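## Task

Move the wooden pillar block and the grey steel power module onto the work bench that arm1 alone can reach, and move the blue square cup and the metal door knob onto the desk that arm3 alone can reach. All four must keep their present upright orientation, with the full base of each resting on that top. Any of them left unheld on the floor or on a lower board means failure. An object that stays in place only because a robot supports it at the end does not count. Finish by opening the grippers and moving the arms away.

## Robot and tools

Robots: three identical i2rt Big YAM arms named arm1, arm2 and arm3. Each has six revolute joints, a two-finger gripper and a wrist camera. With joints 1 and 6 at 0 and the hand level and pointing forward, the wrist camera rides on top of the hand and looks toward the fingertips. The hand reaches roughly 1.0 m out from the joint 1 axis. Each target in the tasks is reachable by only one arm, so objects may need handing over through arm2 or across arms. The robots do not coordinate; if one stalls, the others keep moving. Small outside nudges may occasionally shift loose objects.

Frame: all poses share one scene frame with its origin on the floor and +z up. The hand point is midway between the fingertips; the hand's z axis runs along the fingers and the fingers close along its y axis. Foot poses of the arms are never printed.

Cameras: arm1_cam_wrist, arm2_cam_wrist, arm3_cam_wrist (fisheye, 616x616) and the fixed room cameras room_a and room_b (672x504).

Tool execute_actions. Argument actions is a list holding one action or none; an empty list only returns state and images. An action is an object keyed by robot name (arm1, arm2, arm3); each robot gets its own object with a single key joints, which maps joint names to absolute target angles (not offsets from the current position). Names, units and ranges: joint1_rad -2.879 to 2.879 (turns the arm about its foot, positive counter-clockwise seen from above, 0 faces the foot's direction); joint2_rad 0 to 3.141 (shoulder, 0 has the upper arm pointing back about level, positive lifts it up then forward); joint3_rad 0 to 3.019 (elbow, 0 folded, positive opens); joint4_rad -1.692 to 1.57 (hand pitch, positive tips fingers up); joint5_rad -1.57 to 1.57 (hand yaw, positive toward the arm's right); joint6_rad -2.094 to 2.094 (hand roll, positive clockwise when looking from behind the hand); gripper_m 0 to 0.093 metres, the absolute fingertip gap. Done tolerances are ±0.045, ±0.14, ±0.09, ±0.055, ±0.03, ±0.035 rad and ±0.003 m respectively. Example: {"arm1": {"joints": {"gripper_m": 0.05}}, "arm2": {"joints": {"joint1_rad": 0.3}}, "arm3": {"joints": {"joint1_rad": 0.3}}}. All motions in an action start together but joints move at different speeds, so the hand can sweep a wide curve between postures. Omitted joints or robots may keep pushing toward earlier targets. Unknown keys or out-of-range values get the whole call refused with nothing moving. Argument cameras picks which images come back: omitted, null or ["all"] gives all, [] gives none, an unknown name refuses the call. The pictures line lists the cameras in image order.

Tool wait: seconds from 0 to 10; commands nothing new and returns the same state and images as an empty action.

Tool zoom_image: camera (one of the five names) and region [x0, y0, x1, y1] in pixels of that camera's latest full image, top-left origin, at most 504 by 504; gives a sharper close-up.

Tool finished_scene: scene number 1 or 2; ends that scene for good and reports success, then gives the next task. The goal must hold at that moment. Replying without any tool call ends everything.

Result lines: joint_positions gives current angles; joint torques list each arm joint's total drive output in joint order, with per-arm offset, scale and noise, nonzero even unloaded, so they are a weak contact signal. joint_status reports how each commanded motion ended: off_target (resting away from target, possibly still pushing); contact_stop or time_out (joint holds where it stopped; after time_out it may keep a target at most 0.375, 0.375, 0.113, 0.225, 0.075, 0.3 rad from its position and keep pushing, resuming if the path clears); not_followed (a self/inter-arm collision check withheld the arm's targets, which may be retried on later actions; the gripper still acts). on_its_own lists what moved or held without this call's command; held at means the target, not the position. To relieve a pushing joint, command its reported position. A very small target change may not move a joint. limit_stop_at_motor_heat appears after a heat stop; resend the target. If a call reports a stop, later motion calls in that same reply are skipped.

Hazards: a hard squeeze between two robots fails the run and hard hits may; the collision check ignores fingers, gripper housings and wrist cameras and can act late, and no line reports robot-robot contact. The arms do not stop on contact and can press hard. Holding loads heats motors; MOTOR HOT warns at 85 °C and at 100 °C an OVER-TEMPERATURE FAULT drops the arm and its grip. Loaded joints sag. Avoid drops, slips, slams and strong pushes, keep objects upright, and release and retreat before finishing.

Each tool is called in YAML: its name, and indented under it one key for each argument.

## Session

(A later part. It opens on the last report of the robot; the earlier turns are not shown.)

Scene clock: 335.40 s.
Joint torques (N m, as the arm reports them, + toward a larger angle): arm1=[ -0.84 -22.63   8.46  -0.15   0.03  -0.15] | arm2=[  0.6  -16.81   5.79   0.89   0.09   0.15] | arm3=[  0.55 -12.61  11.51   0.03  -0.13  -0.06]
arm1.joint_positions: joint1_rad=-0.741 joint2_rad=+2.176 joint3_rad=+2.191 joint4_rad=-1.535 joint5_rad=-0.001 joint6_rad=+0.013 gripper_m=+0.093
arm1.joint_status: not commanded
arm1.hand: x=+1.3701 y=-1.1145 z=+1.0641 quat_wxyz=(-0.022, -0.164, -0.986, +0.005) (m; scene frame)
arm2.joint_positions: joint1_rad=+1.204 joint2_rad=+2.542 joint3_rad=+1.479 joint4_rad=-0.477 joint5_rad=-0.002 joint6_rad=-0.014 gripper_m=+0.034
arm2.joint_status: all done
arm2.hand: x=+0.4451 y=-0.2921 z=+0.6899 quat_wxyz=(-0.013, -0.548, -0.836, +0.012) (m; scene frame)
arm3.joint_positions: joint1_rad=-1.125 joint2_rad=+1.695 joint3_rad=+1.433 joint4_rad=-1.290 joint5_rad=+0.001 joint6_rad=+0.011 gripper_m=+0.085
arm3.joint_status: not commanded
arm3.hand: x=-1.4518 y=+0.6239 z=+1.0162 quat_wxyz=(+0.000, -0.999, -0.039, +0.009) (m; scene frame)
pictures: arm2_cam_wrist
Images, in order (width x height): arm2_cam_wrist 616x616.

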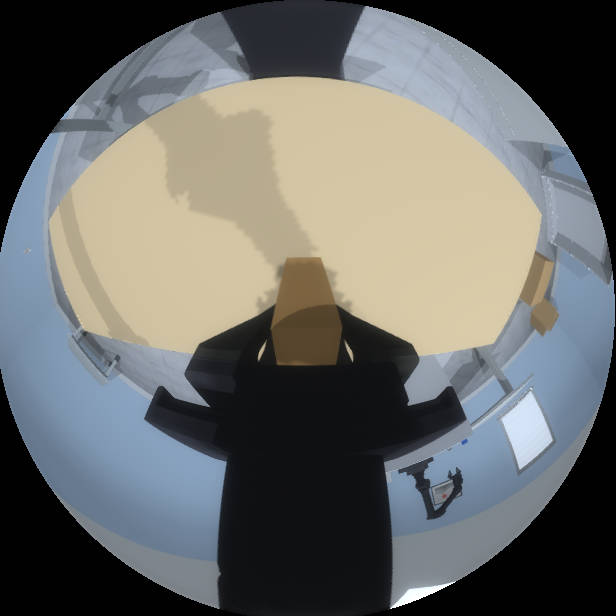

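execute_actions:
  actions:
    - {"arm2":{"joints":{"gripper_m":0.093,"joint2_rad":2.542}}}
  cameras: []

execute_actions:
  actions:
    - {"arm2":{"joints":{"joint2_rad":2.1,"joint3_rad":1.5,"joint4_rad":-0.95}},"arm1":{"joints":{"joint2_rad":1.8,"joint3_rad":1.7,"joint4_rad":-1.47}}}
  cameras: ["room_b"]

execute_actions:
  actions:
    - {"arm2":{"joints":{"joint1_rad":-0.3,"joint2_rad":1.3,"joint3_rad":1.4,"joint4_rad":-1.5}},"arm1":{"joints":{"joint1_rad":0.6}}}
  cameras: []

execute_actions:
  actions:
    - {"arm1":{"joints":{"joint1_rad":1.6,"joint2_rad":2.2,"joint3_rad":1.95,"joint4_rad":-1.32}}}
  cameras: ["arm1_cam_wrist","room_b"]

Scene clock: 346.70 s.
Joint torques (N m, as the arm reports them, + toward a larger angle): arm1=[ -0.84 -22.62   8.46  -0.16   0.03  -0.15] | arm2=[  0.55 -20.37   5.64   0.71   0.09   0.17] | arm3=[  0.71 -12.59  11.53  -0.01  -0.13  -0.07]
arm1.joint_positions: joint1_rad=-0.741 joint2_rad=+2.176 joint3_rad=+2.191 joint4_rad=-1.535 joint5_rad=-0.001 joint6_rad=+0.013 gripper_m=+0.093
arm1.joint_status: not commanded
arm1.hand: x=+1.3701 y=-1.1145 z=+1.0641 quat_wxyz=(-0.022, -0.164, -0.986, +0.005) (m; scene frame)
arm2.joint_positions: joint1_rad=+1.204 joint2_rad=+2.541 joint3_rad=+1.479 joint4_rad=-0.471 joint5_rad=-0.002 joint6_rad=-0.014 gripper_m=+0.093
arm2.joint_status: all done
arm2.hand: x=+0.4458 y=-0.2937 z=+0.6902 quat_wxyz=(-0.016, -0.548, -0.836, +0.014) (m; scene frame)
arm3.joint_positions: joint1_rad=-1.125 joint2_rad=+1.695 joint3_rad=+1.433 joint4_rad=-1.290 joint5_rad=+0.001 joint6_rad=+0.011 gripper_m=+0.085
arm3.joint_status: not commanded
arm3.hand: x=-1.4518 y=+0.6239 z=+1.0162 quat_wxyz=(+0.000, -0.999, -0.039, +0.009) (m; scene frame)
pictures: none
No camera images: the call's "cameras" was empty. Leave "cameras" out to get every camera's image.

Scene clock: 348.20 s.
Joint torques (N m, as the arm reports them, + toward a larger angle): arm1=[ -0.79 -16.95   7.35   0.77   0.03  -0.15] | arm2=[  0.19 -18.02   7.46  -0.12   0.08   0.15] | arm3=[  0.46 -12.77  11.51   0.    -0.14  -0.06]
arm1.joint_positions: joint1_rad=-0.741 joint2_rad=+1.773 joint3_rad=+1.707 joint4_rad=-1.481 joint5_rad=-0.001 joint6_rad=+0.013 gripper_m=+0.093
arm1.joint_status: all done
arm1.hand: x=+1.2413 y=-1.0720 z=+1.1181 quat_wxyz=(-0.009, -0.164, -0.986, +0.003) (m; scene frame)
arm2.joint_positions: joint1_rad=+1.204 joint2_rad=+2.091 joint3_rad=+1.492 joint4_rad=-0.941 joint5_rad=-0.002 joint6_rad=-0.014 gripper_m=+0.093
arm2.joint_status: all done
arm2.hand: x=+0.4566 y=-0.3142 z=+0.9455 quat_wxyz=(-0.013, -0.548, -0.836, +0.012) (m; scene frame)
arm3.joint_positions: joint1_rad=-1.125 joint2_rad=+1.695 joint3_rad=+1.433 joint4_rad=-1.290 joint5_rad=+0.001 joint6_rad=+0.011 gripper_m=+0.085
arm3.joint_status: not commanded
arm3.hand: x=-1.4518 y=+0.6239 z=+1.0162 quat_wxyz=(+0.000, -0.999, -0.039, +0.009) (m; scene frame)
pictures: room_b
Images, in order (width x height): room_b 672x504.

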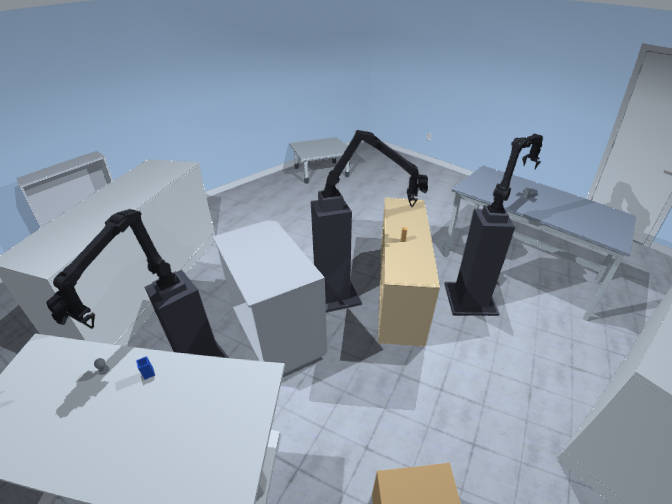

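Scene clock: 349.93 s.
Joint torques (N m, as the arm reports them, + toward a larger angle): arm1=[ -0.02 -17.97   7.3    0.53   0.01  -0.15] | arm2=[ 0.82 -8.35  9.35  0.22  0.01  0.15] | arm3=[  0.43 -12.62  11.54   0.01  -0.13  -0.06]
arm1.joint_positions: joint1_rad=+0.603 joint2_rad=+1.786 joint3_rad=+1.707 joint4_rad=-1.475 joint5_rad=-0.001 joint6_rad=+0.013 gripper_m=+0.093
arm1.joint_status: all done
arm1.hand: x=+1.0044 y=-0.4256 z=+1.1119 quat_wxyz=(-0.004, +0.486, -0.874, -0.006) (m; scene frame)
arm2.joint_positions: joint1_rad=-0.302 joint2_rad=+1.290 joint3_rad=+1.392 joint4_rad=-1.489 joint5_rad=+0.001 joint6_rad=-0.012 gripper_m=+0.093
arm2.joint_status: all done
arm2.hand: x=-0.1347 y=+0.0533 z=+1.2925 quat_wxyz=(-0.023, -0.968, -0.234, +0.093) (m; scene frame)
arm3.joint_positions: joint1_rad=-1.125 joint2_rad=+1.695 joint3_rad=+1.433 joint4_rad=-1.290 joint5_rad=+0.001 joint6_rad=+0.011 gripper_m=+0.085
arm3.joint_status: not commanded
arm3.hand: x=-1.4518 y=+0.6239 z=+1.0162 quat_wxyz=(+0.000, -0.999, -0.039, +0.009) (m; scene frame)
pictures: none
No camera images: the call's "cameras" was empty. Leave "cameras" out to get every camera's image.

Scene clock: 351.70 s.
Joint torques (N m, as the arm reports them, + toward a larger angle): arm1=[ -0.25 -25.76   9.54   0.3    0.05  -0.14] | arm2=[ 1.35 -8.47  9.27  0.19 -0.01  0.14] | arm3=[  0.53 -12.67  11.49   0.03  -0.13  -0.07]
arm1.joint_positions: joint1_rad=+1.604 joint2_rad=+2.222 joint3_rad=+1.916 joint4_rad=-1.323 joint5_rad=-0.002 joint6_rad=+0.012 gripper_m=+0.093
arm1.joint_status: all done
arm1.hand: x=+0.4269 y=-0.3120 z=+0.9349 quat_wxyz=(+0.019, +0.846, -0.533, +0.022) (m; scene frame)
arm2.joint_positions: joint1_rad=-0.302 joint2_rad=+1.290 joint3_rad=+1.392 joint4_rad=-1.489 joint5_rad=+0.001 joint6_rad=-0.012 gripper_m=+0.093
arm2.joint_status: not commanded
arm2.hand: x=-0.1347 y=+0.0533 z=+1.2925 quat_wxyz=(-0.023, -0.968, -0.234, +0.093) (m; scene frame)
arm3.joint_positions: joint1_rad=-1.125 joint2_rad=+1.695 joint3_rad=+1.433 joint4_rad=-1.290 joint5_rad=+0.001 joint6_rad=+0.011 gripper_m=+0.085
arm3.joint_status: not commanded
arm3.hand: x=-1.4518 y=+0.6239 z=+1.0162 quat_wxyz=(+0.000, -0.999, -0.039, +0.009) (m; scene frame)
pictures: arm1_cam_wrist, room_b
Images, in order (width x height): arm1_cam_wrist 616x616, room_b 672x504.

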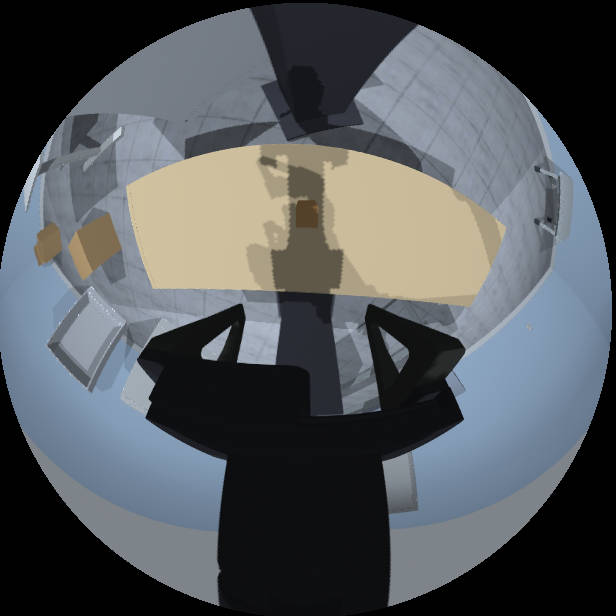

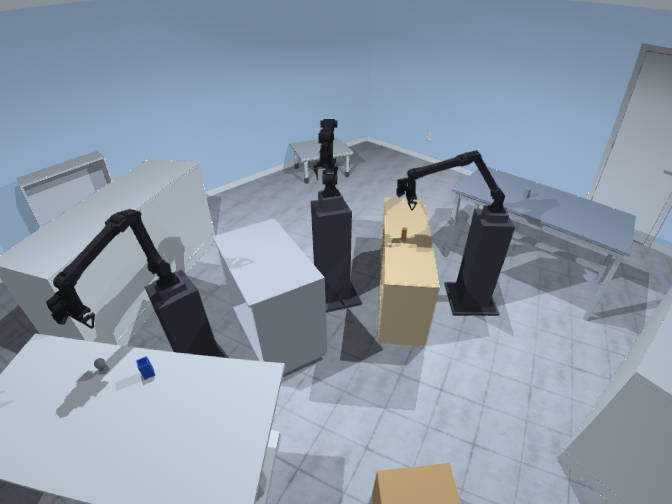

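execute_actions:
  actions:
    - {"arm1":{"joints":{"joint2_rad":2.47,"joint3_rad":2.1,"joint4_rad":-1.12}}}
  cameras: ["arm1_cam_wrist"]

Scene clock: 361.33 s.
Joint torques (N m, as the arm reports them, + toward a larger angle): arm1=[ -0.1  -26.86   8.76   0.89   0.05  -0.14] | arm2=[ 0.98 -8.82  9.3   0.11 -0.03  0.12] | arm3=[  0.46 -12.63  11.48   0.01  -0.13  -0.06]
arm1.joint_positions: joint1_rad=+1.604 joint2_rad=+2.475 joint3_rad=+2.076 joint4_rad=-1.134 joint5_rad=-0.002 joint6_rad=+0.012 gripper_m=+0.093
arm1.joint_status: all done
arm1.hand: x=+0.3965 y=-0.2519 z=+0.8220 quat_wxyz=(-0.006, +0.846, -0.533, -0.019) (m; scene frame)
arm2.joint_positions: joint1_rad=-0.302 joint2_rad=+1.290 joint3_rad=+1.392 joint4_rad=-1.489 joint5_rad=+0.001 joint6_rad=-0.012 gripper_m=+0.093
arm2.joint_status: not commanded
arm2.hand: x=-0.1347 y=+0.0533 z=+1.2925 quat_wxyz=(-0.023, -0.968, -0.234, +0.093) (m; scene frame)
arm3.joint_positions: joint1_rad=-1.125 joint2_rad=+1.695 joint3_rad=+1.433 joint4_rad=-1.290 joint5_rad=+0.001 joint6_rad=+0.011 gripper_m=+0.085
arm3.joint_status: not commanded
arm3.hand: x=-1.4518 y=+0.6239 z=+1.0162 quat_wxyz=(+0.000, -0.999, -0.039, +0.009) (m; scene frame)
pictures: arm1_cam_wrist
Images, in order (width x height): arm1_cam_wrist 616x616.

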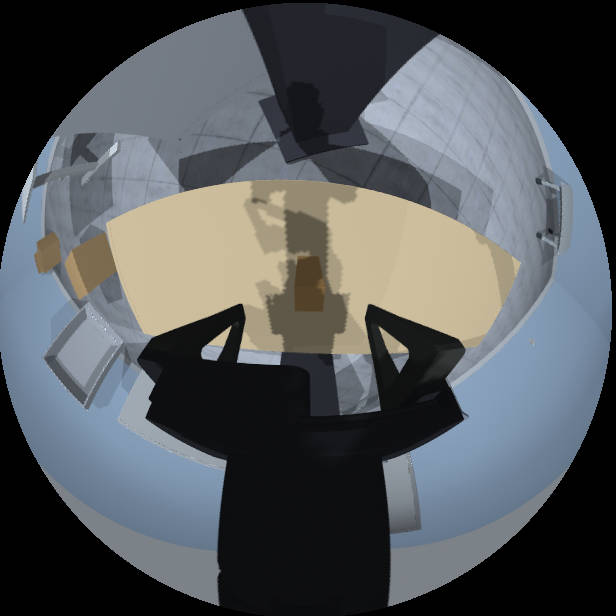

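execute_actions:
  actions:
    - {"arm1":{"joints":{"joint1_rad":1.59,"joint3_rad":2.0,"joint4_rad":-1.08}}}
  cameras: []

execute_actions:
  actions:
    - {"arm1":{"joints":{"joint2_rad":2.68,"joint3_rad":2.07,"joint4_rad":-0.97}}}
  cameras: ["arm1_cam_wrist"]

Scene clock: 371.50 s.
Joint torques (N m, as the arm reports them, + toward a larger angle): arm1=[ -1.03 -25.98   6.83   0.83   0.05  -0.14] | arm2=[ 1.26 -8.48  9.3   0.2  -0.04  0.16] | arm3=[  0.47 -12.66  11.54   0.    -0.13  -0.05]
arm1.joint_positions: joint1_rad=+1.604 joint2_rad=+2.474 joint3_rad=+2.000 joint4_rad=-1.093 joint5_rad=-0.002 joint6_rad=+0.012 gripper_m=+0.093
arm1.joint_status: all done
arm1.hand: x=+0.4053 y=-0.2702 z=+0.7969 quat_wxyz=(+0.003, +0.846, -0.533, -0.005) (m; scene frame)
arm2.joint_positions: joint1_rad=-0.302 joint2_rad=+1.290 joint3_rad=+1.392 joint4_rad=-1.489 joint5_rad=+0.001 joint6_rad=-0.012 gripper_m=+0.093
arm2.joint_status: not commanded
arm2.hand: x=-0.1347 y=+0.0533 z=+1.2925 quat_wxyz=(-0.023, -0.968, -0.234, +0.093) (m; scene frame)
arm3.joint_positions: joint1_rad=-1.125 joint2_rad=+1.695 joint3_rad=+1.433 joint4_rad=-1.290 joint5_rad=+0.001 joint6_rad=+0.011 gripper_m=+0.085
arm3.joint_status: not commanded
arm3.hand: x=-1.4518 y=+0.6239 z=+1.0162 quat_wxyz=(+0.000, -0.999, -0.039, +0.009) (m; scene frame)
pictures: none
No camera images: the call's "cameras" was empty. Leave "cameras" out to get every camera's image.

Scene clock: 372.87 s.
Joint torques (N m, as the arm reports them, + toward a larger angle): arm1=[ -1.07 -26.14   7.38   0.66  -0.02  -0.14] | arm2=[ 1.13 -8.5   9.24  0.1   0.01  0.13] | arm3=[  0.45 -12.68  11.51  -0.01  -0.13  -0.07]
arm1.joint_positions: joint1_rad=+1.604 joint2_rad=+2.681 joint3_rad=+2.052 joint4_rad=-0.981 joint5_rad=+0.000 joint6_rad=+0.012 gripper_m=+0.093
arm1.joint_status: all done
arm1.hand: x=+0.4103 y=-0.2810 z=+0.6724 quat_wxyz=(+0.013, +0.846, -0.533, +0.015) (m; scene frame)
arm2.joint_positions: joint1_rad=-0.302 joint2_rad=+1.290 joint3_rad=+1.392 joint4_rad=-1.489 joint5_rad=+0.001 joint6_rad=-0.012 gripper_m=+0.093
arm2.joint_status: not commanded
arm2.hand: x=-0.1347 y=+0.0533 z=+1.2925 quat_wxyz=(-0.023, -0.968, -0.234, +0.093) (m; scene frame)
arm3.joint_positions: joint1_rad=-1.125 joint2_rad=+1.695 joint3_rad=+1.433 joint4_rad=-1.290 joint5_rad=+0.001 joint6_rad=+0.011 gripper_m=+0.085
arm3.joint_status: not commanded
arm3.hand: x=-1.4518 y=+0.6239 z=+1.0162 quat_wxyz=(+0.000, -0.999, -0.039, +0.009) (m; scene frame)
pictures: arm1_cam_wrist
Images, in order (width x height): arm1_cam_wrist 616x616.

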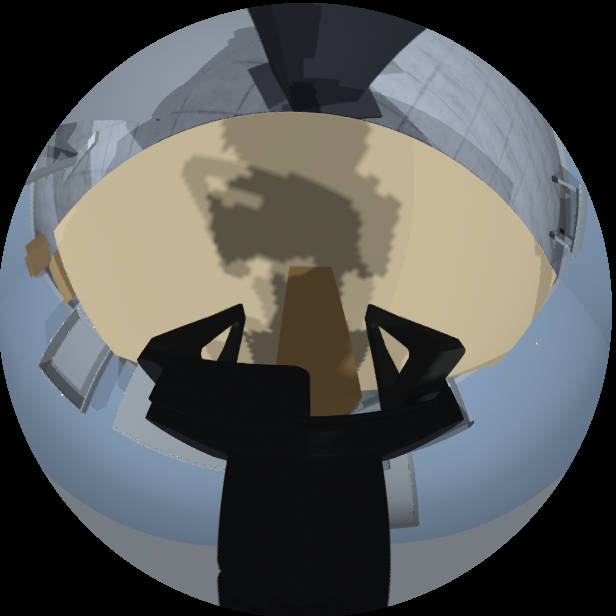

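execute_actions:
  actions:
    - {"arm1":{"joints":{"gripper_m":0}}}
  cameras: []

execute_actions:
  actions:
    - {"arm1":{"joints":{"joint2_rad":2.2,"joint3_rad":2.15,"joint4_rad":-1.55}}}
  cameras: ["arm1_cam_wrist"]

execute_actions:
  actions:
    - {"arm1":{"joints":{"joint1_rad":-0.5}}}
  cameras: []

execute_actions:
  actions:
    - {"arm1":{"joints":{"joint2_rad":2.48,"joint3_rad":2.33,"joint4_rad":-1.43}}}
  cameras: ["arm1_cam_wrist","room_b"]

Scene clock: 380.93 s.
Joint torques (N m, as the arm reports them, + toward a larger angle): arm1=[ -0.94 -26.56   7.39   0.64  -0.02  -0.14] | arm2=[ 1.39 -8.27  9.35  0.15 -0.04  0.14] | arm3=[  0.54 -12.67  11.54  -0.02  -0.13  -0.06]
arm1.joint_positions: joint1_rad=+1.604 joint2_rad=+2.681 joint3_rad=+2.052 joint4_rad=-0.981 joint5_rad=+0.000 joint6_rad=+0.012 gripper_m=+0.034
arm1.joint_status: gripper_m off_target (ended at +0.034, target +0.000)
arm1.hand: x=+0.4105 y=-0.2809 z=+0.6724 quat_wxyz=(+0.013, +0.846, -0.534, +0.015) (m; scene frame)
arm2.joint_positions: joint1_rad=-0.302 joint2_rad=+1.290 joint3_rad=+1.392 joint4_rad=-1.489 joint5_rad=+0.001 joint6_rad=-0.012 gripper_m=+0.093
arm2.joint_status: not commanded
arm2.hand: x=-0.1347 y=+0.0533 z=+1.2925 quat_wxyz=(-0.023, -0.968, -0.234, +0.093) (m; scene frame)
arm3.joint_positions: joint1_rad=-1.125 joint2_rad=+1.695 joint3_rad=+1.433 joint4_rad=-1.290 joint5_rad=+0.001 joint6_rad=+0.011 gripper_m=+0.085
arm3.joint_status: not commanded
arm3.hand: x=-1.4518 y=+0.6239 z=+1.0162 quat_wxyz=(+0.000, -0.999, -0.039, +0.009) (m; scene frame)
pictures: none
No camera images: the call's "cameras" was empty. Leave "cameras" out to get every camera's image.

Scene clock: 382.87 s.
Joint torques (N m, as the arm reports them, + toward a larger angle): arm1=[ -1.02 -23.53   8.05  -0.26  -0.02  -0.14] | arm2=[ 1.55 -8.63  9.22  0.2  -0.03  0.13] | arm3=[  0.35 -12.44  11.5    0.02  -0.13  -0.07]
arm1.joint_positions: joint1_rad=+1.604 joint2_rad=+2.191 joint3_rad=+2.146 joint4_rad=-1.535 joint5_rad=+0.000 joint6_rad=+0.012 gripper_m=+0.034
arm1.joint_status: all done
arm1.hand: x=+0.4190 y=-0.2923 z=+1.0416 quat_wxyz=(+0.005, +0.846, -0.534, +0.001) (m; scene frame)
arm2.joint_positions: joint1_rad=-0.302 joint2_rad=+1.290 joint3_rad=+1.392 joint4_rad=-1.489 joint5_rad=+0.001 joint6_rad=-0.012 gripper_m=+0.093
arm2.joint_status: not commanded
arm2.hand: x=-0.1347 y=+0.0533 z=+1.2925 quat_wxyz=(-0.023, -0.968, -0.234, +0.093) (m; scene frame)
arm3.joint_positions: joint1_rad=-1.125 joint2_rad=+1.695 joint3_rad=+1.433 joint4_rad=-1.290 joint5_rad=+0.001 joint6_rad=+0.011 gripper_m=+0.085
arm3.joint_status: not commanded
arm3.hand: x=-1.4518 y=+0.6239 z=+1.0162 quat_wxyz=(+0.000, -0.999, -0.039, +0.009) (m; scene frame)
pictures: arm1_cam_wrist
Images, in order (width x height): arm1_cam_wrist 616x616.

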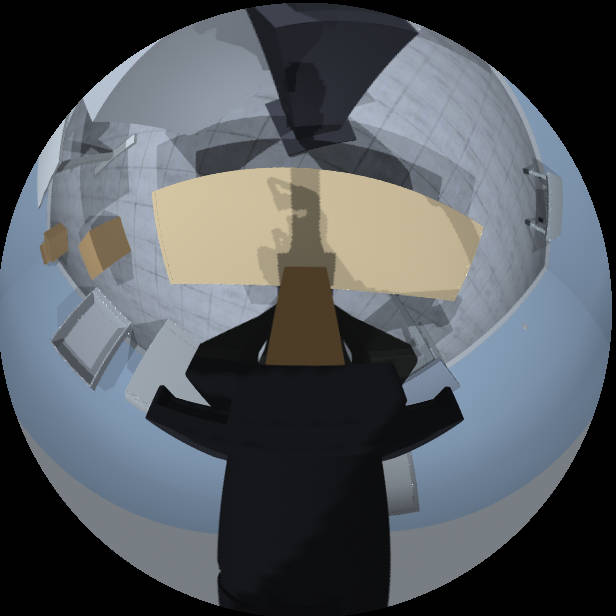

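Scene clock: 385.17 s.
Joint torques (N m, as the arm reports them, + toward a larger angle): arm1=[  1.04 -23.78   8.02  -0.27  -0.08  -0.14] | arm2=[ 0.86 -8.24  9.16  0.2  -0.02  0.15] | arm3=[  0.57 -12.64  11.49   0.03  -0.13  -0.06]
arm1.joint_positions: joint1_rad=-0.510 joint2_rad=+2.191 joint3_rad=+2.146 joint4_rad=-1.535 joint5_rad=+0.002 joint6_rad=+0.012 gripper_m=+0.034
arm1.joint_status: all done
arm1.hand: x=+1.3909 y=-0.9586 z=+1.0364 quat_wxyz=(+0.008, -0.049, -0.999, +0.002) (m; scene frame)
arm2.joint_positions: joint1_rad=-0.302 joint2_rad=+1.290 joint3_rad=+1.392 joint4_rad=-1.489 joint5_rad=+0.001 joint6_rad=-0.012 gripper_m=+0.093
arm2.joint_status: not commanded
arm2.hand: x=-0.1347 y=+0.0533 z=+1.2925 quat_wxyz=(-0.023, -0.968, -0.234, +0.093) (m; scene frame)
arm3.joint_positions: joint1_rad=-1.125 joint2_rad=+1.695 joint3_rad=+1.433 joint4_rad=-1.290 joint5_rad=+0.001 joint6_rad=+0.011 gripper_m=+0.085
arm3.joint_status: not commanded
arm3.hand: x=-1.4518 y=+0.6239 z=+1.0162 quat_wxyz=(+0.000, -0.999, -0.039, +0.009) (m; scene frame)
pictures: none
No camera images: the call's "cameras" was empty. Leave "cameras" out to get every camera's image.

Scene clock: 386.43 s.
Joint torques (N m, as the arm reports them, + toward a larger angle): arm1=[  0.97 -28.54  10.25   0.46  -0.08  -0.14] | arm2=[ 1.58 -8.45  9.3   0.06 -0.04  0.16] | arm3=[  0.53 -12.49  11.52   0.04  -0.13  -0.07]
arm1.joint_positions: joint1_rad=-0.510 joint2_rad=+2.500 joint3_rad=+2.286 joint4_rad=-1.438 joint5_rad=+0.002 joint6_rad=+0.012 gripper_m=+0.034
arm1.joint_status: all done
arm1.hand: x=+1.4321 y=-0.9626 z=+0.8760 quat_wxyz=(+0.044, -0.049, -0.998, +0.001) (m; scene frame)
arm2.joint_positions: joint1_rad=-0.302 joint2_rad=+1.290 joint3_rad=+1.392 joint4_rad=-1.489 joint5_rad=+0.001 joint6_rad=-0.012 gripper_m=+0.093
arm2.joint_status: not commanded
arm2.hand: x=-0.1347 y=+0.0533 z=+1.2925 quat_wxyz=(-0.023, -0.968, -0.234, +0.093) (m; scene frame)
arm3.joint_positions: joint1_rad=-1.125 joint2_rad=+1.695 joint3_rad=+1.433 joint4_rad=-1.290 joint5_rad=+0.001 joint6_rad=+0.011 gripper_m=+0.085
arm3.joint_status: not commanded
arm3.hand: x=-1.4518 y=+0.6239 z=+1.0162 quat_wxyz=(+0.000, -0.999, -0.039, +0.009) (m; scene frame)
pictures: arm1_cam_wrist, room_b
Images, in order (width x height): arm1_cam_wrist 616x616, room_b 672x504.

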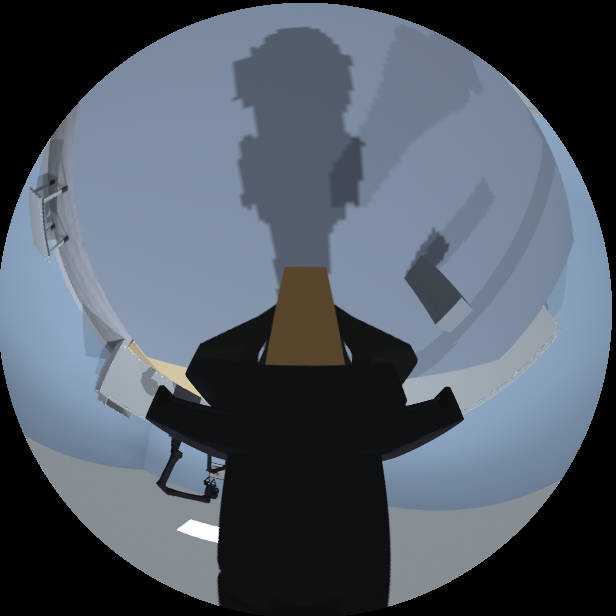

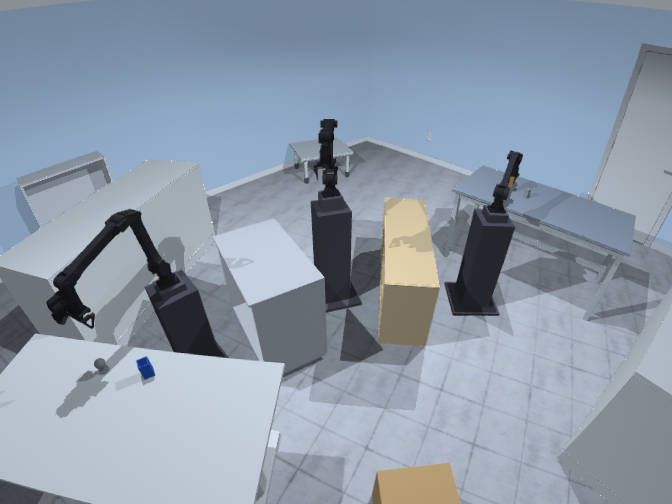

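execute_actions:
  actions:
    - {"arm1":{"joints":{"joint2_rad":2.56,"joint4_rad":-1.33}}}
  cameras: ["arm1_cam_wrist"]

Scene clock: 391.63 s.
Joint torques (N m, as the arm reports them, + toward a larger angle): arm1=[  1.   -25.19  10.33   0.83  -0.08  -0.14] | arm2=[ 1.31 -8.48  9.28  0.09 -0.04  0.13] | arm3=[  0.43 -12.56  11.53  -0.04  -0.12  -0.06]
arm1.joint_positions: joint1_rad=-0.510 joint2_rad=+2.534 joint3_rad=+2.286 joint4_rad=-1.345 joint5_rad=+0.002 joint6_rad=+0.012 gripper_m=+0.034
arm1.joint_status: all done
arm1.hand: x=+1.4492 y=-0.9641 z=+0.8513 quat_wxyz=(+0.014, -0.049, -0.999, +0.002) (m; scene frame)
arm2.joint_positions: joint1_rad=-0.302 joint2_rad=+1.290 joint3_rad=+1.392 joint4_rad=-1.489 joint5_rad=+0.001 joint6_rad=-0.012 gripper_m=+0.093
arm2.joint_status: not commanded
arm2.hand: x=-0.1347 y=+0.0533 z=+1.2925 quat_wxyz=(-0.023, -0.968, -0.234, +0.093) (m; scene frame)
arm3.joint_positions: joint1_rad=-1.125 joint2_rad=+1.695 joint3_rad=+1.433 joint4_rad=-1.290 joint5_rad=+0.001 joint6_rad=+0.011 gripper_m=+0.085
arm3.joint_status: not commanded
arm3.hand: x=-1.4518 y=+0.6239 z=+1.0162 quat_wxyz=(+0.000, -0.999, -0.039, +0.009) (m; scene frame)
pictures: arm1_cam_wrist
Images, in order (width x height): arm1_cam_wrist 616x616.

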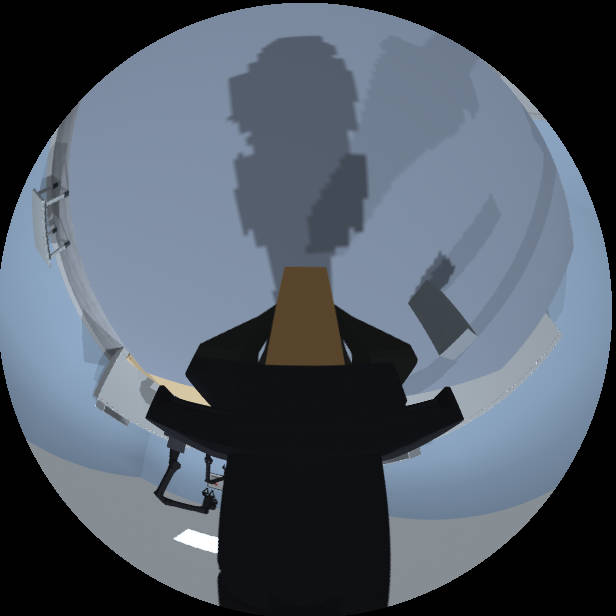

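execute_actions:
  actions:
    - {"arm1":{"joints":{"joint2_rad":2.575,"joint3_rad":2.25,"joint4_rad":-1.3}}}
  cameras: ["arm1_cam_wrist"]

Scene clock: 396.63 s.
Joint torques (N m, as the arm reports them, + toward a larger angle): arm1=[  1.04 -24.99   7.05   0.75  -0.08  -0.14] | arm2=[ 1.16 -8.33  9.26  0.16 -0.02  0.16] | arm3=[  0.4  -12.63  11.51   0.05  -0.13  -0.06]
arm1.joint_positions: joint1_rad=-0.510 joint2_rad=+2.547 joint3_rad=+2.255 joint4_rad=-1.313 joint5_rad=+0.002 joint6_rad=+0.012 gripper_m=+0.034
arm1.joint_status: all done
arm1.hand: x=+1.4436 y=-0.9637 z=+0.8306 quat_wxyz=(+0.021, -0.049, -0.999, +0.002) (m; scene frame)
arm2.joint_positions: joint1_rad=-0.302 joint2_rad=+1.290 joint3_rad=+1.392 joint4_rad=-1.489 joint5_rad=+0.001 joint6_rad=-0.012 gripper_m=+0.093
arm2.joint_status: not commanded
arm2.hand: x=-0.1347 y=+0.0533 z=+1.2925 quat_wxyz=(-0.023, -0.968, -0.234, +0.093) (m; scene frame)
arm3.joint_positions: joint1_rad=-1.125 joint2_rad=+1.695 joint3_rad=+1.433 joint4_rad=-1.290 joint5_rad=+0.001 joint6_rad=+0.011 gripper_m=+0.085
arm3.joint_status: not commanded
arm3.hand: x=-1.4518 y=+0.6239 z=+1.0162 quat_wxyz=(+0.000, -0.999, -0.039, +0.009) (m; scene frame)
pictures: arm1_cam_wrist
Images, in order (width x height): arm1_cam_wrist 616x616.

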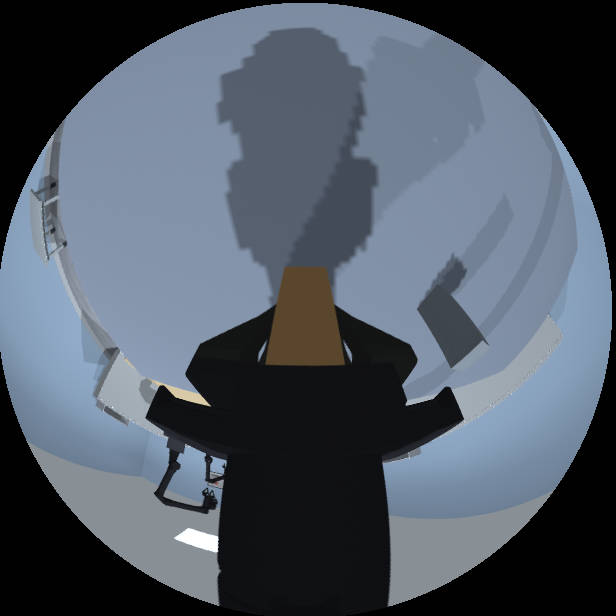

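execute_actions:
  actions:
    - {"arm1":{"joints":{"joint3_rad":2.215,"joint4_rad":-1.28}}}
  cameras: ["arm1_cam_wrist"]

Scene clock: 400.40 s.
Joint torques (N m, as the arm reports them, + toward a larger angle): arm1=[  1.02 -24.89   5.65   0.76  -0.07  -0.14] | arm2=[ 1.15 -8.41  9.38  0.1  -0.04  0.13] | arm3=[  0.47 -12.79  11.52   0.    -0.12  -0.07]
arm1.joint_positions: joint1_rad=-0.510 joint2_rad=+2.547 joint3_rad=+2.241 joint4_rad=-1.294 joint5_rad=+0.002 joint6_rad=+0.012 gripper_m=+0.034
arm1.joint_status: all done
arm1.hand: x=+1.4435 y=-0.9636 z=+0.8255 quat_wxyz=(+0.017, -0.049, -0.999, +0.001) (m; scene frame)
arm2.joint_positions: joint1_rad=-0.302 joint2_rad=+1.290 joint3_rad=+1.392 joint4_rad=-1.489 joint5_rad=+0.001 joint6_rad=-0.012 gripper_m=+0.093
arm2.joint_status: not commanded
arm2.hand: x=-0.1347 y=+0.0533 z=+1.2925 quat_wxyz=(-0.023, -0.968, -0.234, +0.093) (m; scene frame)
arm3.joint_positions: joint1_rad=-1.125 joint2_rad=+1.695 joint3_rad=+1.433 joint4_rad=-1.290 joint5_rad=+0.001 joint6_rad=+0.011 gripper_m=+0.085
arm3.joint_status: not commanded
arm3.hand: x=-1.4518 y=+0.6239 z=+1.0162 quat_wxyz=(+0.000, -0.999, -0.039, +0.009) (m; scene frame)
pictures: arm1_cam_wrist
Images, in order (width x height): arm1_cam_wrist 616x616.

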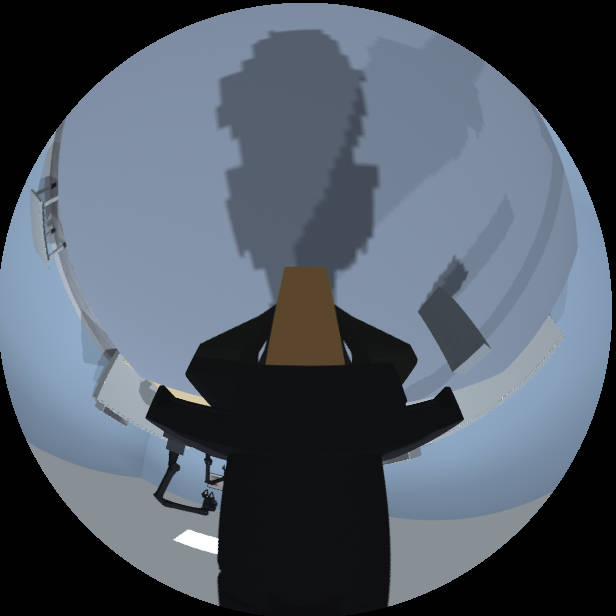

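Contact at the predicted height. Release and clear.

execute_actions:
  actions:
    - {"arm1":{"joints":{"gripper_m":0.093,"joint3_rad":2.241}}}
  cameras: []

execute_actions:
  actions:
    - {"arm1":{"joints":{"joint2_rad":2.1,"joint3_rad":2.1,"joint4_rad":-1.55}},"arm3":{"joints":{"joint2_rad":1.3,"joint3_rad":1.4}}}
  cameras: ["arm1_cam_wrist","arm3_cam_wrist","room_b","room_a"]

Scene clock: 407.17 s.
Joint torques (N m, as the arm reports them, + toward a larger angle): arm1=[  0.88 -24.89   7.31   0.7    0.02  -0.14] | arm2=[ 1.05 -8.38  9.26  0.14 -0.05  0.14] | arm3=[  0.46 -12.59  11.5   -0.05  -0.13  -0.06]
arm1.joint_positions: joint1_rad=-0.509 joint2_rad=+2.547 joint3_rad=+2.241 joint4_rad=-1.292 joint5_rad=-0.001 joint6_rad=+0.012 gripper_m=+0.093
arm1.joint_status: all done
arm1.hand: x=+1.4440 y=-0.9627 z=+0.8255 quat_wxyz=(+0.017, -0.049, -0.999, +0.000) (m; scene frame)
arm2.joint_positions: joint1_rad=-0.302 joint2_rad=+1.290 joint3_rad=+1.392 joint4_rad=-1.489 joint5_rad=+0.001 joint6_rad=-0.012 gripper_m=+0.093
arm2.joint_status: not commanded
arm2.hand: x=-0.1347 y=+0.0533 z=+1.2925 quat_wxyz=(-0.023, -0.968, -0.234, +0.093) (m; scene frame)
arm3.joint_positions: joint1_rad=-1.125 joint2_rad=+1.695 joint3_rad=+1.433 joint4_rad=-1.290 joint5_rad=+0.001 joint6_rad=+0.011 gripper_m=+0.085
arm3.joint_status: not commanded
arm3.hand: x=-1.4518 y=+0.6239 z=+1.0162 quat_wxyz=(+0.000, -0.999, -0.039, +0.009) (m; scene frame)
pictures: none
No camera images: the call's "cameras" was empty. Leave "cameras" out to get every camera's image.

Scene clock: 408.73 s.
Joint torques (N m, as the arm reports them, + toward a larger angle): arm1=[  0.97 -21.71   8.44  -0.13   0.02  -0.14] | arm2=[ 1.17 -8.66  9.27  0.18 -0.05  0.14] | arm3=[ 0.46 -8.44 12.84  0.64 -0.14 -0.07]
arm1.joint_positions: joint1_rad=-0.509 joint2_rad=+2.079 joint3_rad=+2.092 joint4_rad=-1.536 joint5_rad=-0.001 joint6_rad=+0.012 gripper_m=+0.093
arm1.joint_status: all done
arm1.hand: x=+1.3738 y=-0.9560 z=+1.0879 quat_wxyz=(-0.020, -0.048, -0.999, +0.002) (m; scene frame)
arm2.joint_positions: joint1_rad=-0.302 joint2_rad=+1.290 joint3_rad=+1.392 joint4_rad=-1.489 joint5_rad=+0.001 joint6_rad=-0.012 gripper_m=+0.093
arm2.joint_status: not commanded
arm2.hand: x=-0.1347 y=+0.0533 z=+1.2925 quat_wxyz=(-0.023, -0.968, -0.234, +0.093) (m; scene frame)
arm3.joint_positions: joint1_rad=-1.125 joint2_rad=+1.300 joint3_rad=+1.378 joint4_rad=-1.292 joint5_rad=+0.001 joint6_rad=+0.011 gripper_m=+0.085
arm3.joint_status: all done
arm3.hand: x=-1.3949 y=+0.6288 z=+1.1761 quat_wxyz=(-0.008, -0.984, -0.038, +0.177) (m; scene frame)
pictures: arm1_cam_wrist, arm3_cam_wrist, room_a, room_b
Images, in order (width x height): arm1_cam_wrist 616x616, arm3_cam_wrist 616x616, room_a 672x504, room_b 672x504.

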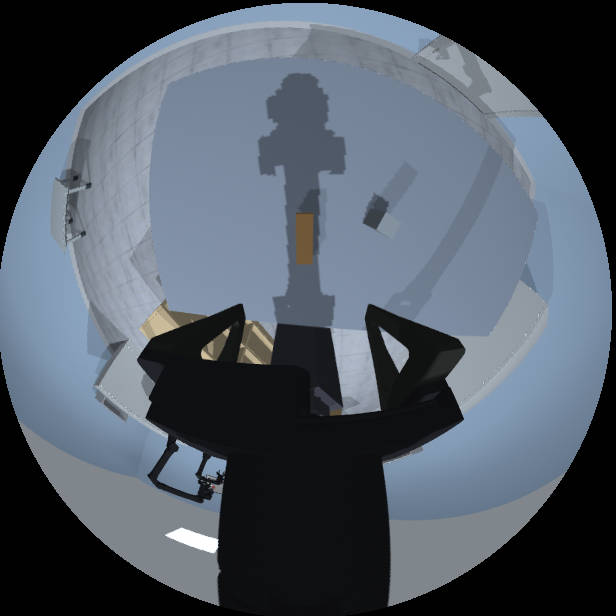

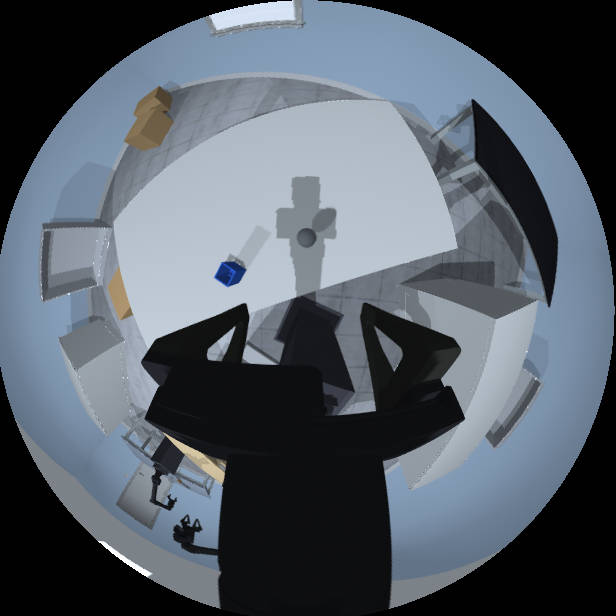

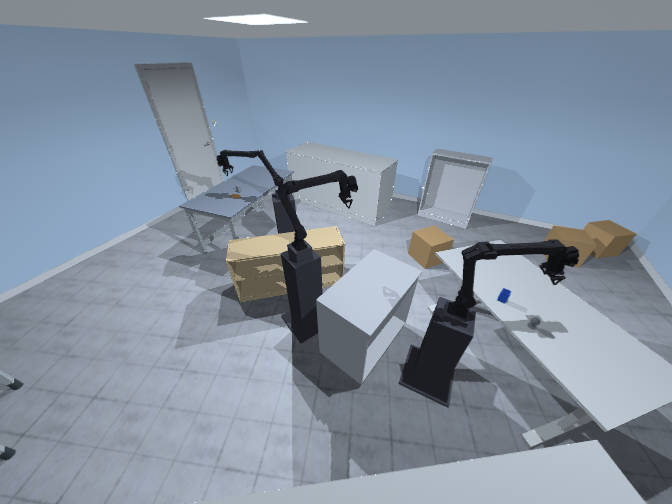

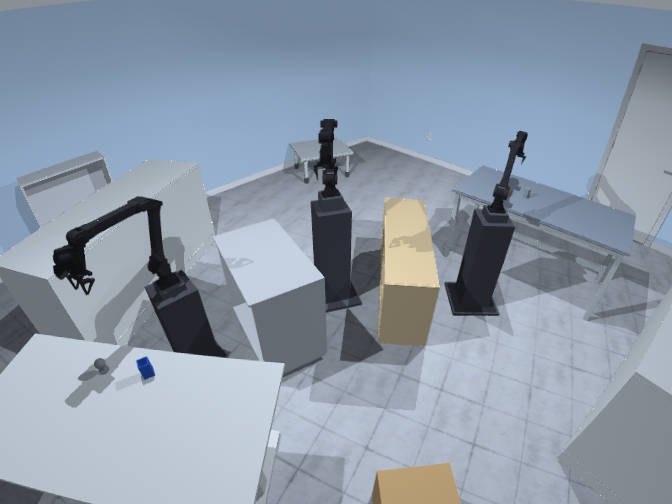

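execute_actions:
  actions:
    - {"arm1":{"joints":{"joint2_rad":2.05,"joint3_rad":0.95,"joint4_rad":0.8}}}
  cameras: ["arm1_cam_wrist","room_a"]

Scene clock: 435.73 s.
Joint torques (N m, as the arm reports them, + toward a larger angle): arm1=[  1.   -18.39   4.5    2.84   0.08  -0.14] | arm2=[ 1.08 -8.42  9.27 -0.01 -0.03  0.15] | arm3=[ 0.4  -8.44 12.91  0.67 -0.13 -0.07]
arm1.joint_positions: joint1_rad=-0.509 joint2_rad=+2.049 joint3_rad=+0.954 joint4_rad=+0.775 joint5_rad=-0.003 joint6_rad=+0.012 gripper_m=+0.093
arm1.joint_status: all done
arm1.hand: x=+1.3784 y=-0.9565 z=+0.9182 quat_wxyz=(-0.582, -0.038, -0.812, +0.021) (m; scene frame)
arm2.joint_positions: joint1_rad=-0.302 joint2_rad=+1.290 joint3_rad=+1.392 joint4_rad=-1.489 joint5_rad=+0.001 joint6_rad=-0.012 gripper_m=+0.093
arm2.joint_status: not commanded
arm2.hand: x=-0.1347 y=+0.0533 z=+1.2925 quat_wxyz=(-0.023, -0.968, -0.234, +0.093) (m; scene frame)
arm3.joint_positions: joint1_rad=-1.125 joint2_rad=+1.300 joint3_rad=+1.378 joint4_rad=-1.292 joint5_rad=+0.001 joint6_rad=+0.011 gripper_m=+0.085
arm3.joint_status: not commanded
arm3.hand: x=-1.3949 y=+0.6288 z=+1.1761 quat_wxyz=(-0.008, -0.984, -0.038, +0.177) (m; scene frame)
pictures: arm1_cam_wrist, room_a
Images, in order (width x height): arm1_cam_wrist 616x616, room_a 672x504.

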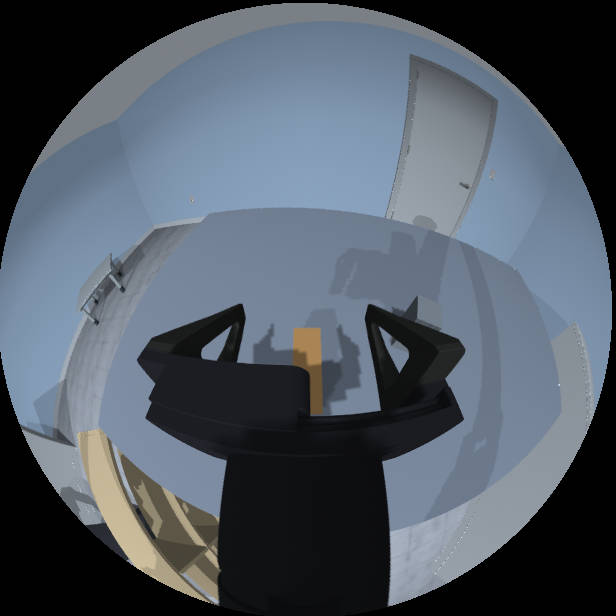

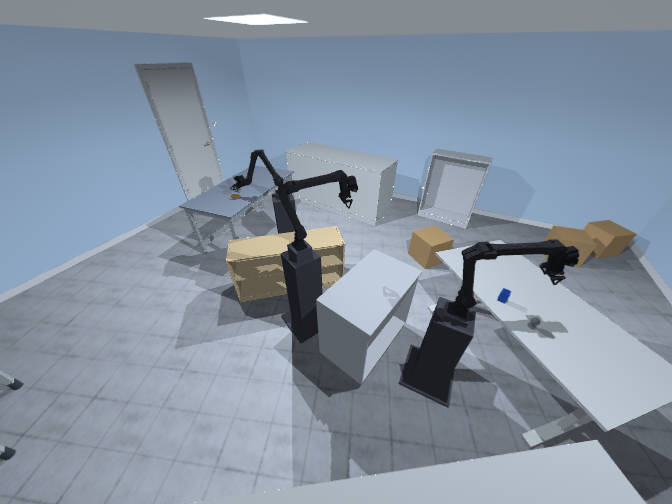

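execute_actions:
  actions:
    - {"arm1":{"joints":{"joint2_rad":2.31,"joint3_rad":0.97,"joint4_rad":1.03}}}
  cameras: ["arm1_cam_wrist","room_a"]

Scene clock: 443.37 s.
Joint torques (N m, as the arm reports them, + toward a larger angle): arm1=[  0.96 -19.35   3.84   2.82   0.08  -0.14] | arm2=[ 1.26 -8.16  9.36  0.17 -0.03  0.13] | arm3=[ 0.5  -8.39 12.87  0.61 -0.13 -0.06]
arm1.joint_positions: joint1_rad=-0.509 joint2_rad=+2.317 joint3_rad=+0.955 joint4_rad=+1.005 joint5_rad=-0.003 joint6_rad=+0.012 gripper_m=+0.093
arm1.joint_status: all done
arm1.hand: x=+1.3514 y=-0.9545 z=+0.8031 quat_wxyz=(-0.567, -0.038, -0.822, +0.021) (m; scene frame)
arm2.joint_positions: joint1_rad=-0.302 joint2_rad=+1.290 joint3_rad=+1.392 joint4_rad=-1.489 joint5_rad=+0.001 joint6_rad=-0.012 gripper_m=+0.093
arm2.joint_status: not commanded
arm2.hand: x=-0.1347 y=+0.0533 z=+1.2925 quat_wxyz=(-0.023, -0.968, -0.234, +0.093) (m; scene frame)
arm3.joint_positions: joint1_rad=-1.125 joint2_rad=+1.300 joint3_rad=+1.378 joint4_rad=-1.292 joint5_rad=+0.001 joint6_rad=+0.011 gripper_m=+0.085
arm3.joint_status: not commanded
arm3.hand: x=-1.3949 y=+0.6288 z=+1.1761 quat_wxyz=(-0.008, -0.984, -0.038, +0.177) (m; scene frame)
pictures: arm1_cam_wrist, room_a
Images, in order (width x height): arm1_cam_wrist 616x616, room_a 672x504.

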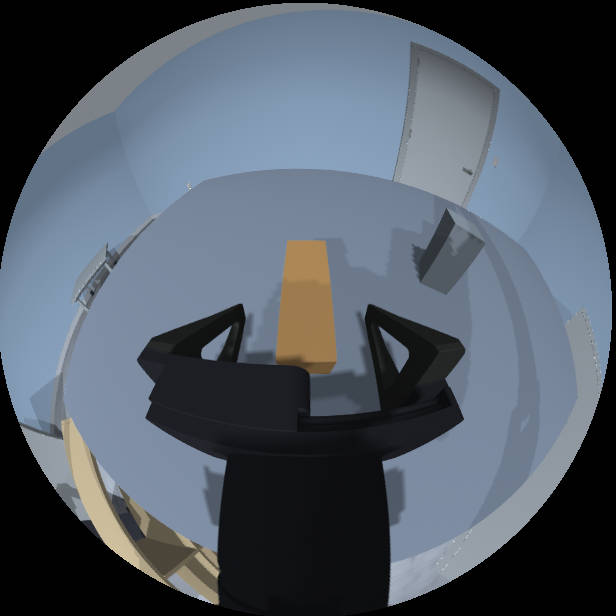

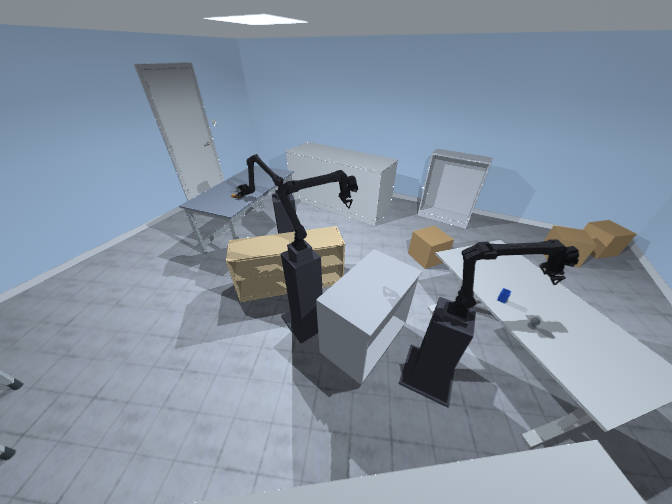

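execute_actions:
  actions:
    - {"arm1":{"joints":{"gripper_m":0}}}
  cameras: []

execute_actions:
  actions:
    - {"arm1":{"joints":{"joint2_rad":1.9,"joint3_rad":1.2,"joint4_rad":0.3}}}
  cameras: ["arm1_cam_wrist","room_a"]

Scene clock: 449.10 s.
Joint torques (N m, as the arm reports them, + toward a larger angle): arm1=[  0.97 -19.38   3.83   2.82   0.04  -0.14] | arm2=[ 1.17 -8.45  9.24  0.15  0.    0.13] | arm3=[ 0.59 -8.37 12.94  0.63 -0.14 -0.07]
arm1.joint_positions: joint1_rad=-0.509 joint2_rad=+2.317 joint3_rad=+0.955 joint4_rad=+1.005 joint5_rad=-0.002 joint6_rad=+0.011 gripper_m=+0.034
arm1.joint_status: gripper_m off_target (ended at +0.034, target +0.000)
arm1.hand: x=+1.3514 y=-0.9547 z=+0.8032 quat_wxyz=(-0.567, -0.038, -0.822, +0.021) (m; scene frame)
arm2.joint_positions: joint1_rad=-0.302 joint2_rad=+1.290 joint3_rad=+1.392 joint4_rad=-1.489 joint5_rad=+0.001 joint6_rad=-0.012 gripper_m=+0.093
arm2.joint_status: not commanded
arm2.hand: x=-0.1347 y=+0.0533 z=+1.2925 quat_wxyz=(-0.023, -0.968, -0.234, +0.093) (m; scene frame)
arm3.joint_positions: joint1_rad=-1.125 joint2_rad=+1.300 joint3_rad=+1.378 joint4_rad=-1.292 joint5_rad=+0.001 joint6_rad=+0.011 gripper_m=+0.085
arm3.joint_status: not commanded
arm3.hand: x=-1.3949 y=+0.6288 z=+1.1761 quat_wxyz=(-0.008, -0.984, -0.038, +0.177) (m; scene frame)
pictures: none
No camera images: the call's "cameras" was empty. Leave "cameras" out to get every camera's image.

Scene clock: 450.57 s.
Joint torques (N m, as the arm reports them, + toward a larger angle): arm1=[  0.96 -18.98   7.71   1.55   0.04  -0.14] | arm2=[ 1.19 -8.44  9.29  0.11 -0.03  0.14] | arm3=[ 0.43 -8.48 12.86  0.62 -0.13 -0.06]
arm1.joint_positions: joint1_rad=-0.509 joint2_rad=+1.890 joint3_rad=+1.191 joint4_rad=+0.308 joint5_rad=-0.002 joint6_rad=+0.011 gripper_m=+0.034
arm1.joint_status: all done
arm1.hand: x=+1.4391 y=-0.9616 z=+1.0286 quat_wxyz=(-0.553, -0.039, -0.832, +0.021) (m; scene frame)
arm2.joint_positions: joint1_rad=-0.302 joint2_rad=+1.290 joint3_rad=+1.392 joint4_rad=-1.489 joint5_rad=+0.001 joint6_rad=-0.012 gripper_m=+0.093
arm2.joint_status: not commanded
arm2.hand: x=-0.1347 y=+0.0533 z=+1.2925 quat_wxyz=(-0.023, -0.968, -0.234, +0.093) (m; scene frame)
arm3.joint_positions: joint1_rad=-1.125 joint2_rad=+1.300 joint3_rad=+1.378 joint4_rad=-1.292 joint5_rad=+0.001 joint6_rad=+0.011 gripper_m=+0.085
arm3.joint_status: not commanded
arm3.hand: x=-1.3949 y=+0.6288 z=+1.1761 quat_wxyz=(-0.008, -0.984, -0.038, +0.177) (m; scene frame)
pictures: arm1_cam_wrist, room_a
Images, in order (width x height): arm1_cam_wrist 616x616, room_a 672x504.

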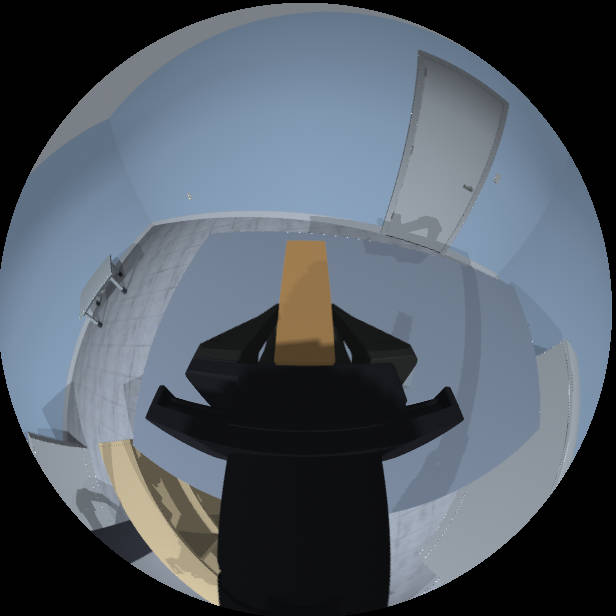

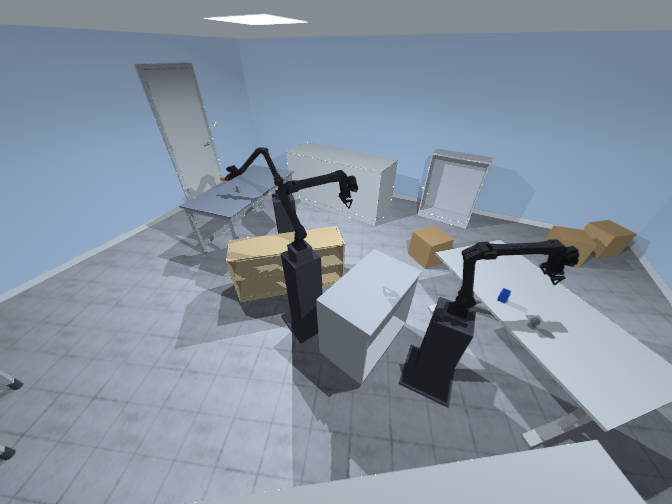

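execute_actions:
  actions:
    - {"arm1":{"joints":{"joint2_rad":2.3,"joint3_rad":2.12,"joint4_rad":-1.6}}}
  cameras: ["arm1_cam_wrist","room_a"]

Scene clock: 458.77 s.
Joint torques (N m, as the arm reports them, + toward a larger angle): arm1=[  0.95 -25.28  10.05  -0.8    0.05  -0.14] | arm2=[ 1.22 -8.69  9.37  0.15 -0.05  0.14] | arm3=[ 0.45 -8.61 12.91  0.66 -0.13 -0.07]
arm1.joint_positions: joint1_rad=-0.509 joint2_rad=+2.304 joint3_rad=+2.076 joint4_rad=-1.583 joint5_rad=-0.002 joint6_rad=+0.011 gripper_m=+0.034
arm1.joint_status: all done
arm1.hand: x=+1.3532 y=-0.9545 z=+0.9413 quat_wxyz=(+0.123, -0.048, -0.991, -0.004) (m; scene frame)
arm2.joint_positions: joint1_rad=-0.302 joint2_rad=+1.290 joint3_rad=+1.392 joint4_rad=-1.489 joint5_rad=+0.001 joint6_rad=-0.012 gripper_m=+0.093
arm2.joint_status: not commanded
arm2.hand: x=-0.1347 y=+0.0533 z=+1.2925 quat_wxyz=(-0.023, -0.968, -0.234, +0.093) (m; scene frame)
arm3.joint_positions: joint1_rad=-1.125 joint2_rad=+1.300 joint3_rad=+1.378 joint4_rad=-1.292 joint5_rad=+0.001 joint6_rad=+0.011 gripper_m=+0.085
arm3.joint_status: not commanded
arm3.hand: x=-1.3949 y=+0.6288 z=+1.1761 quat_wxyz=(-0.008, -0.984, -0.038, +0.177) (m; scene frame)
pictures: arm1_cam_wrist, room_a
Images, in order (width x height): arm1_cam_wrist 616x616, room_a 672x504.

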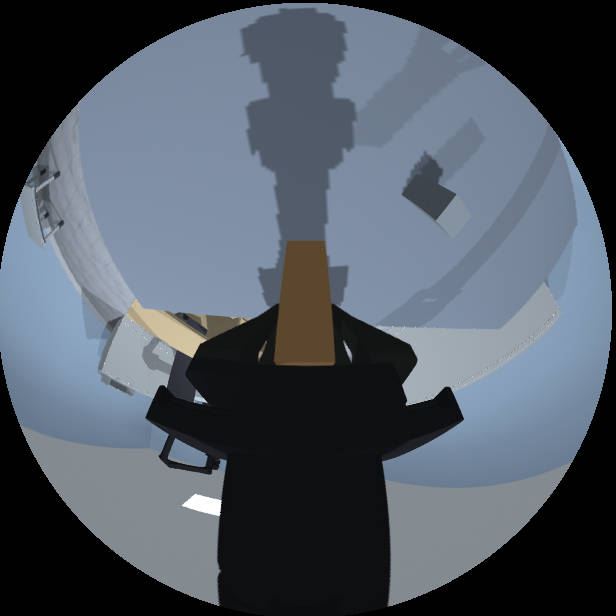

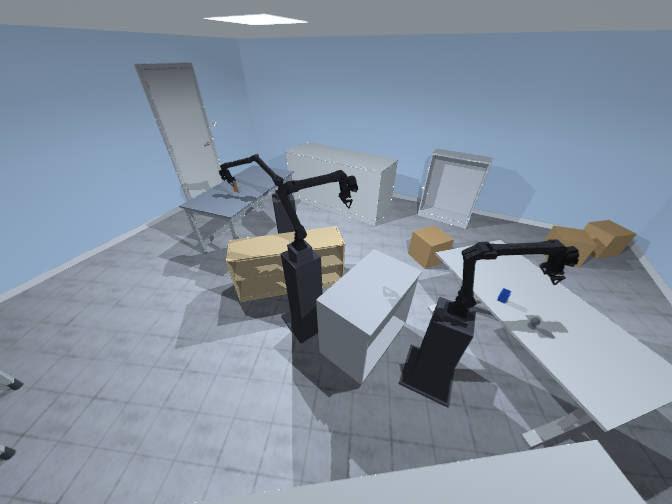

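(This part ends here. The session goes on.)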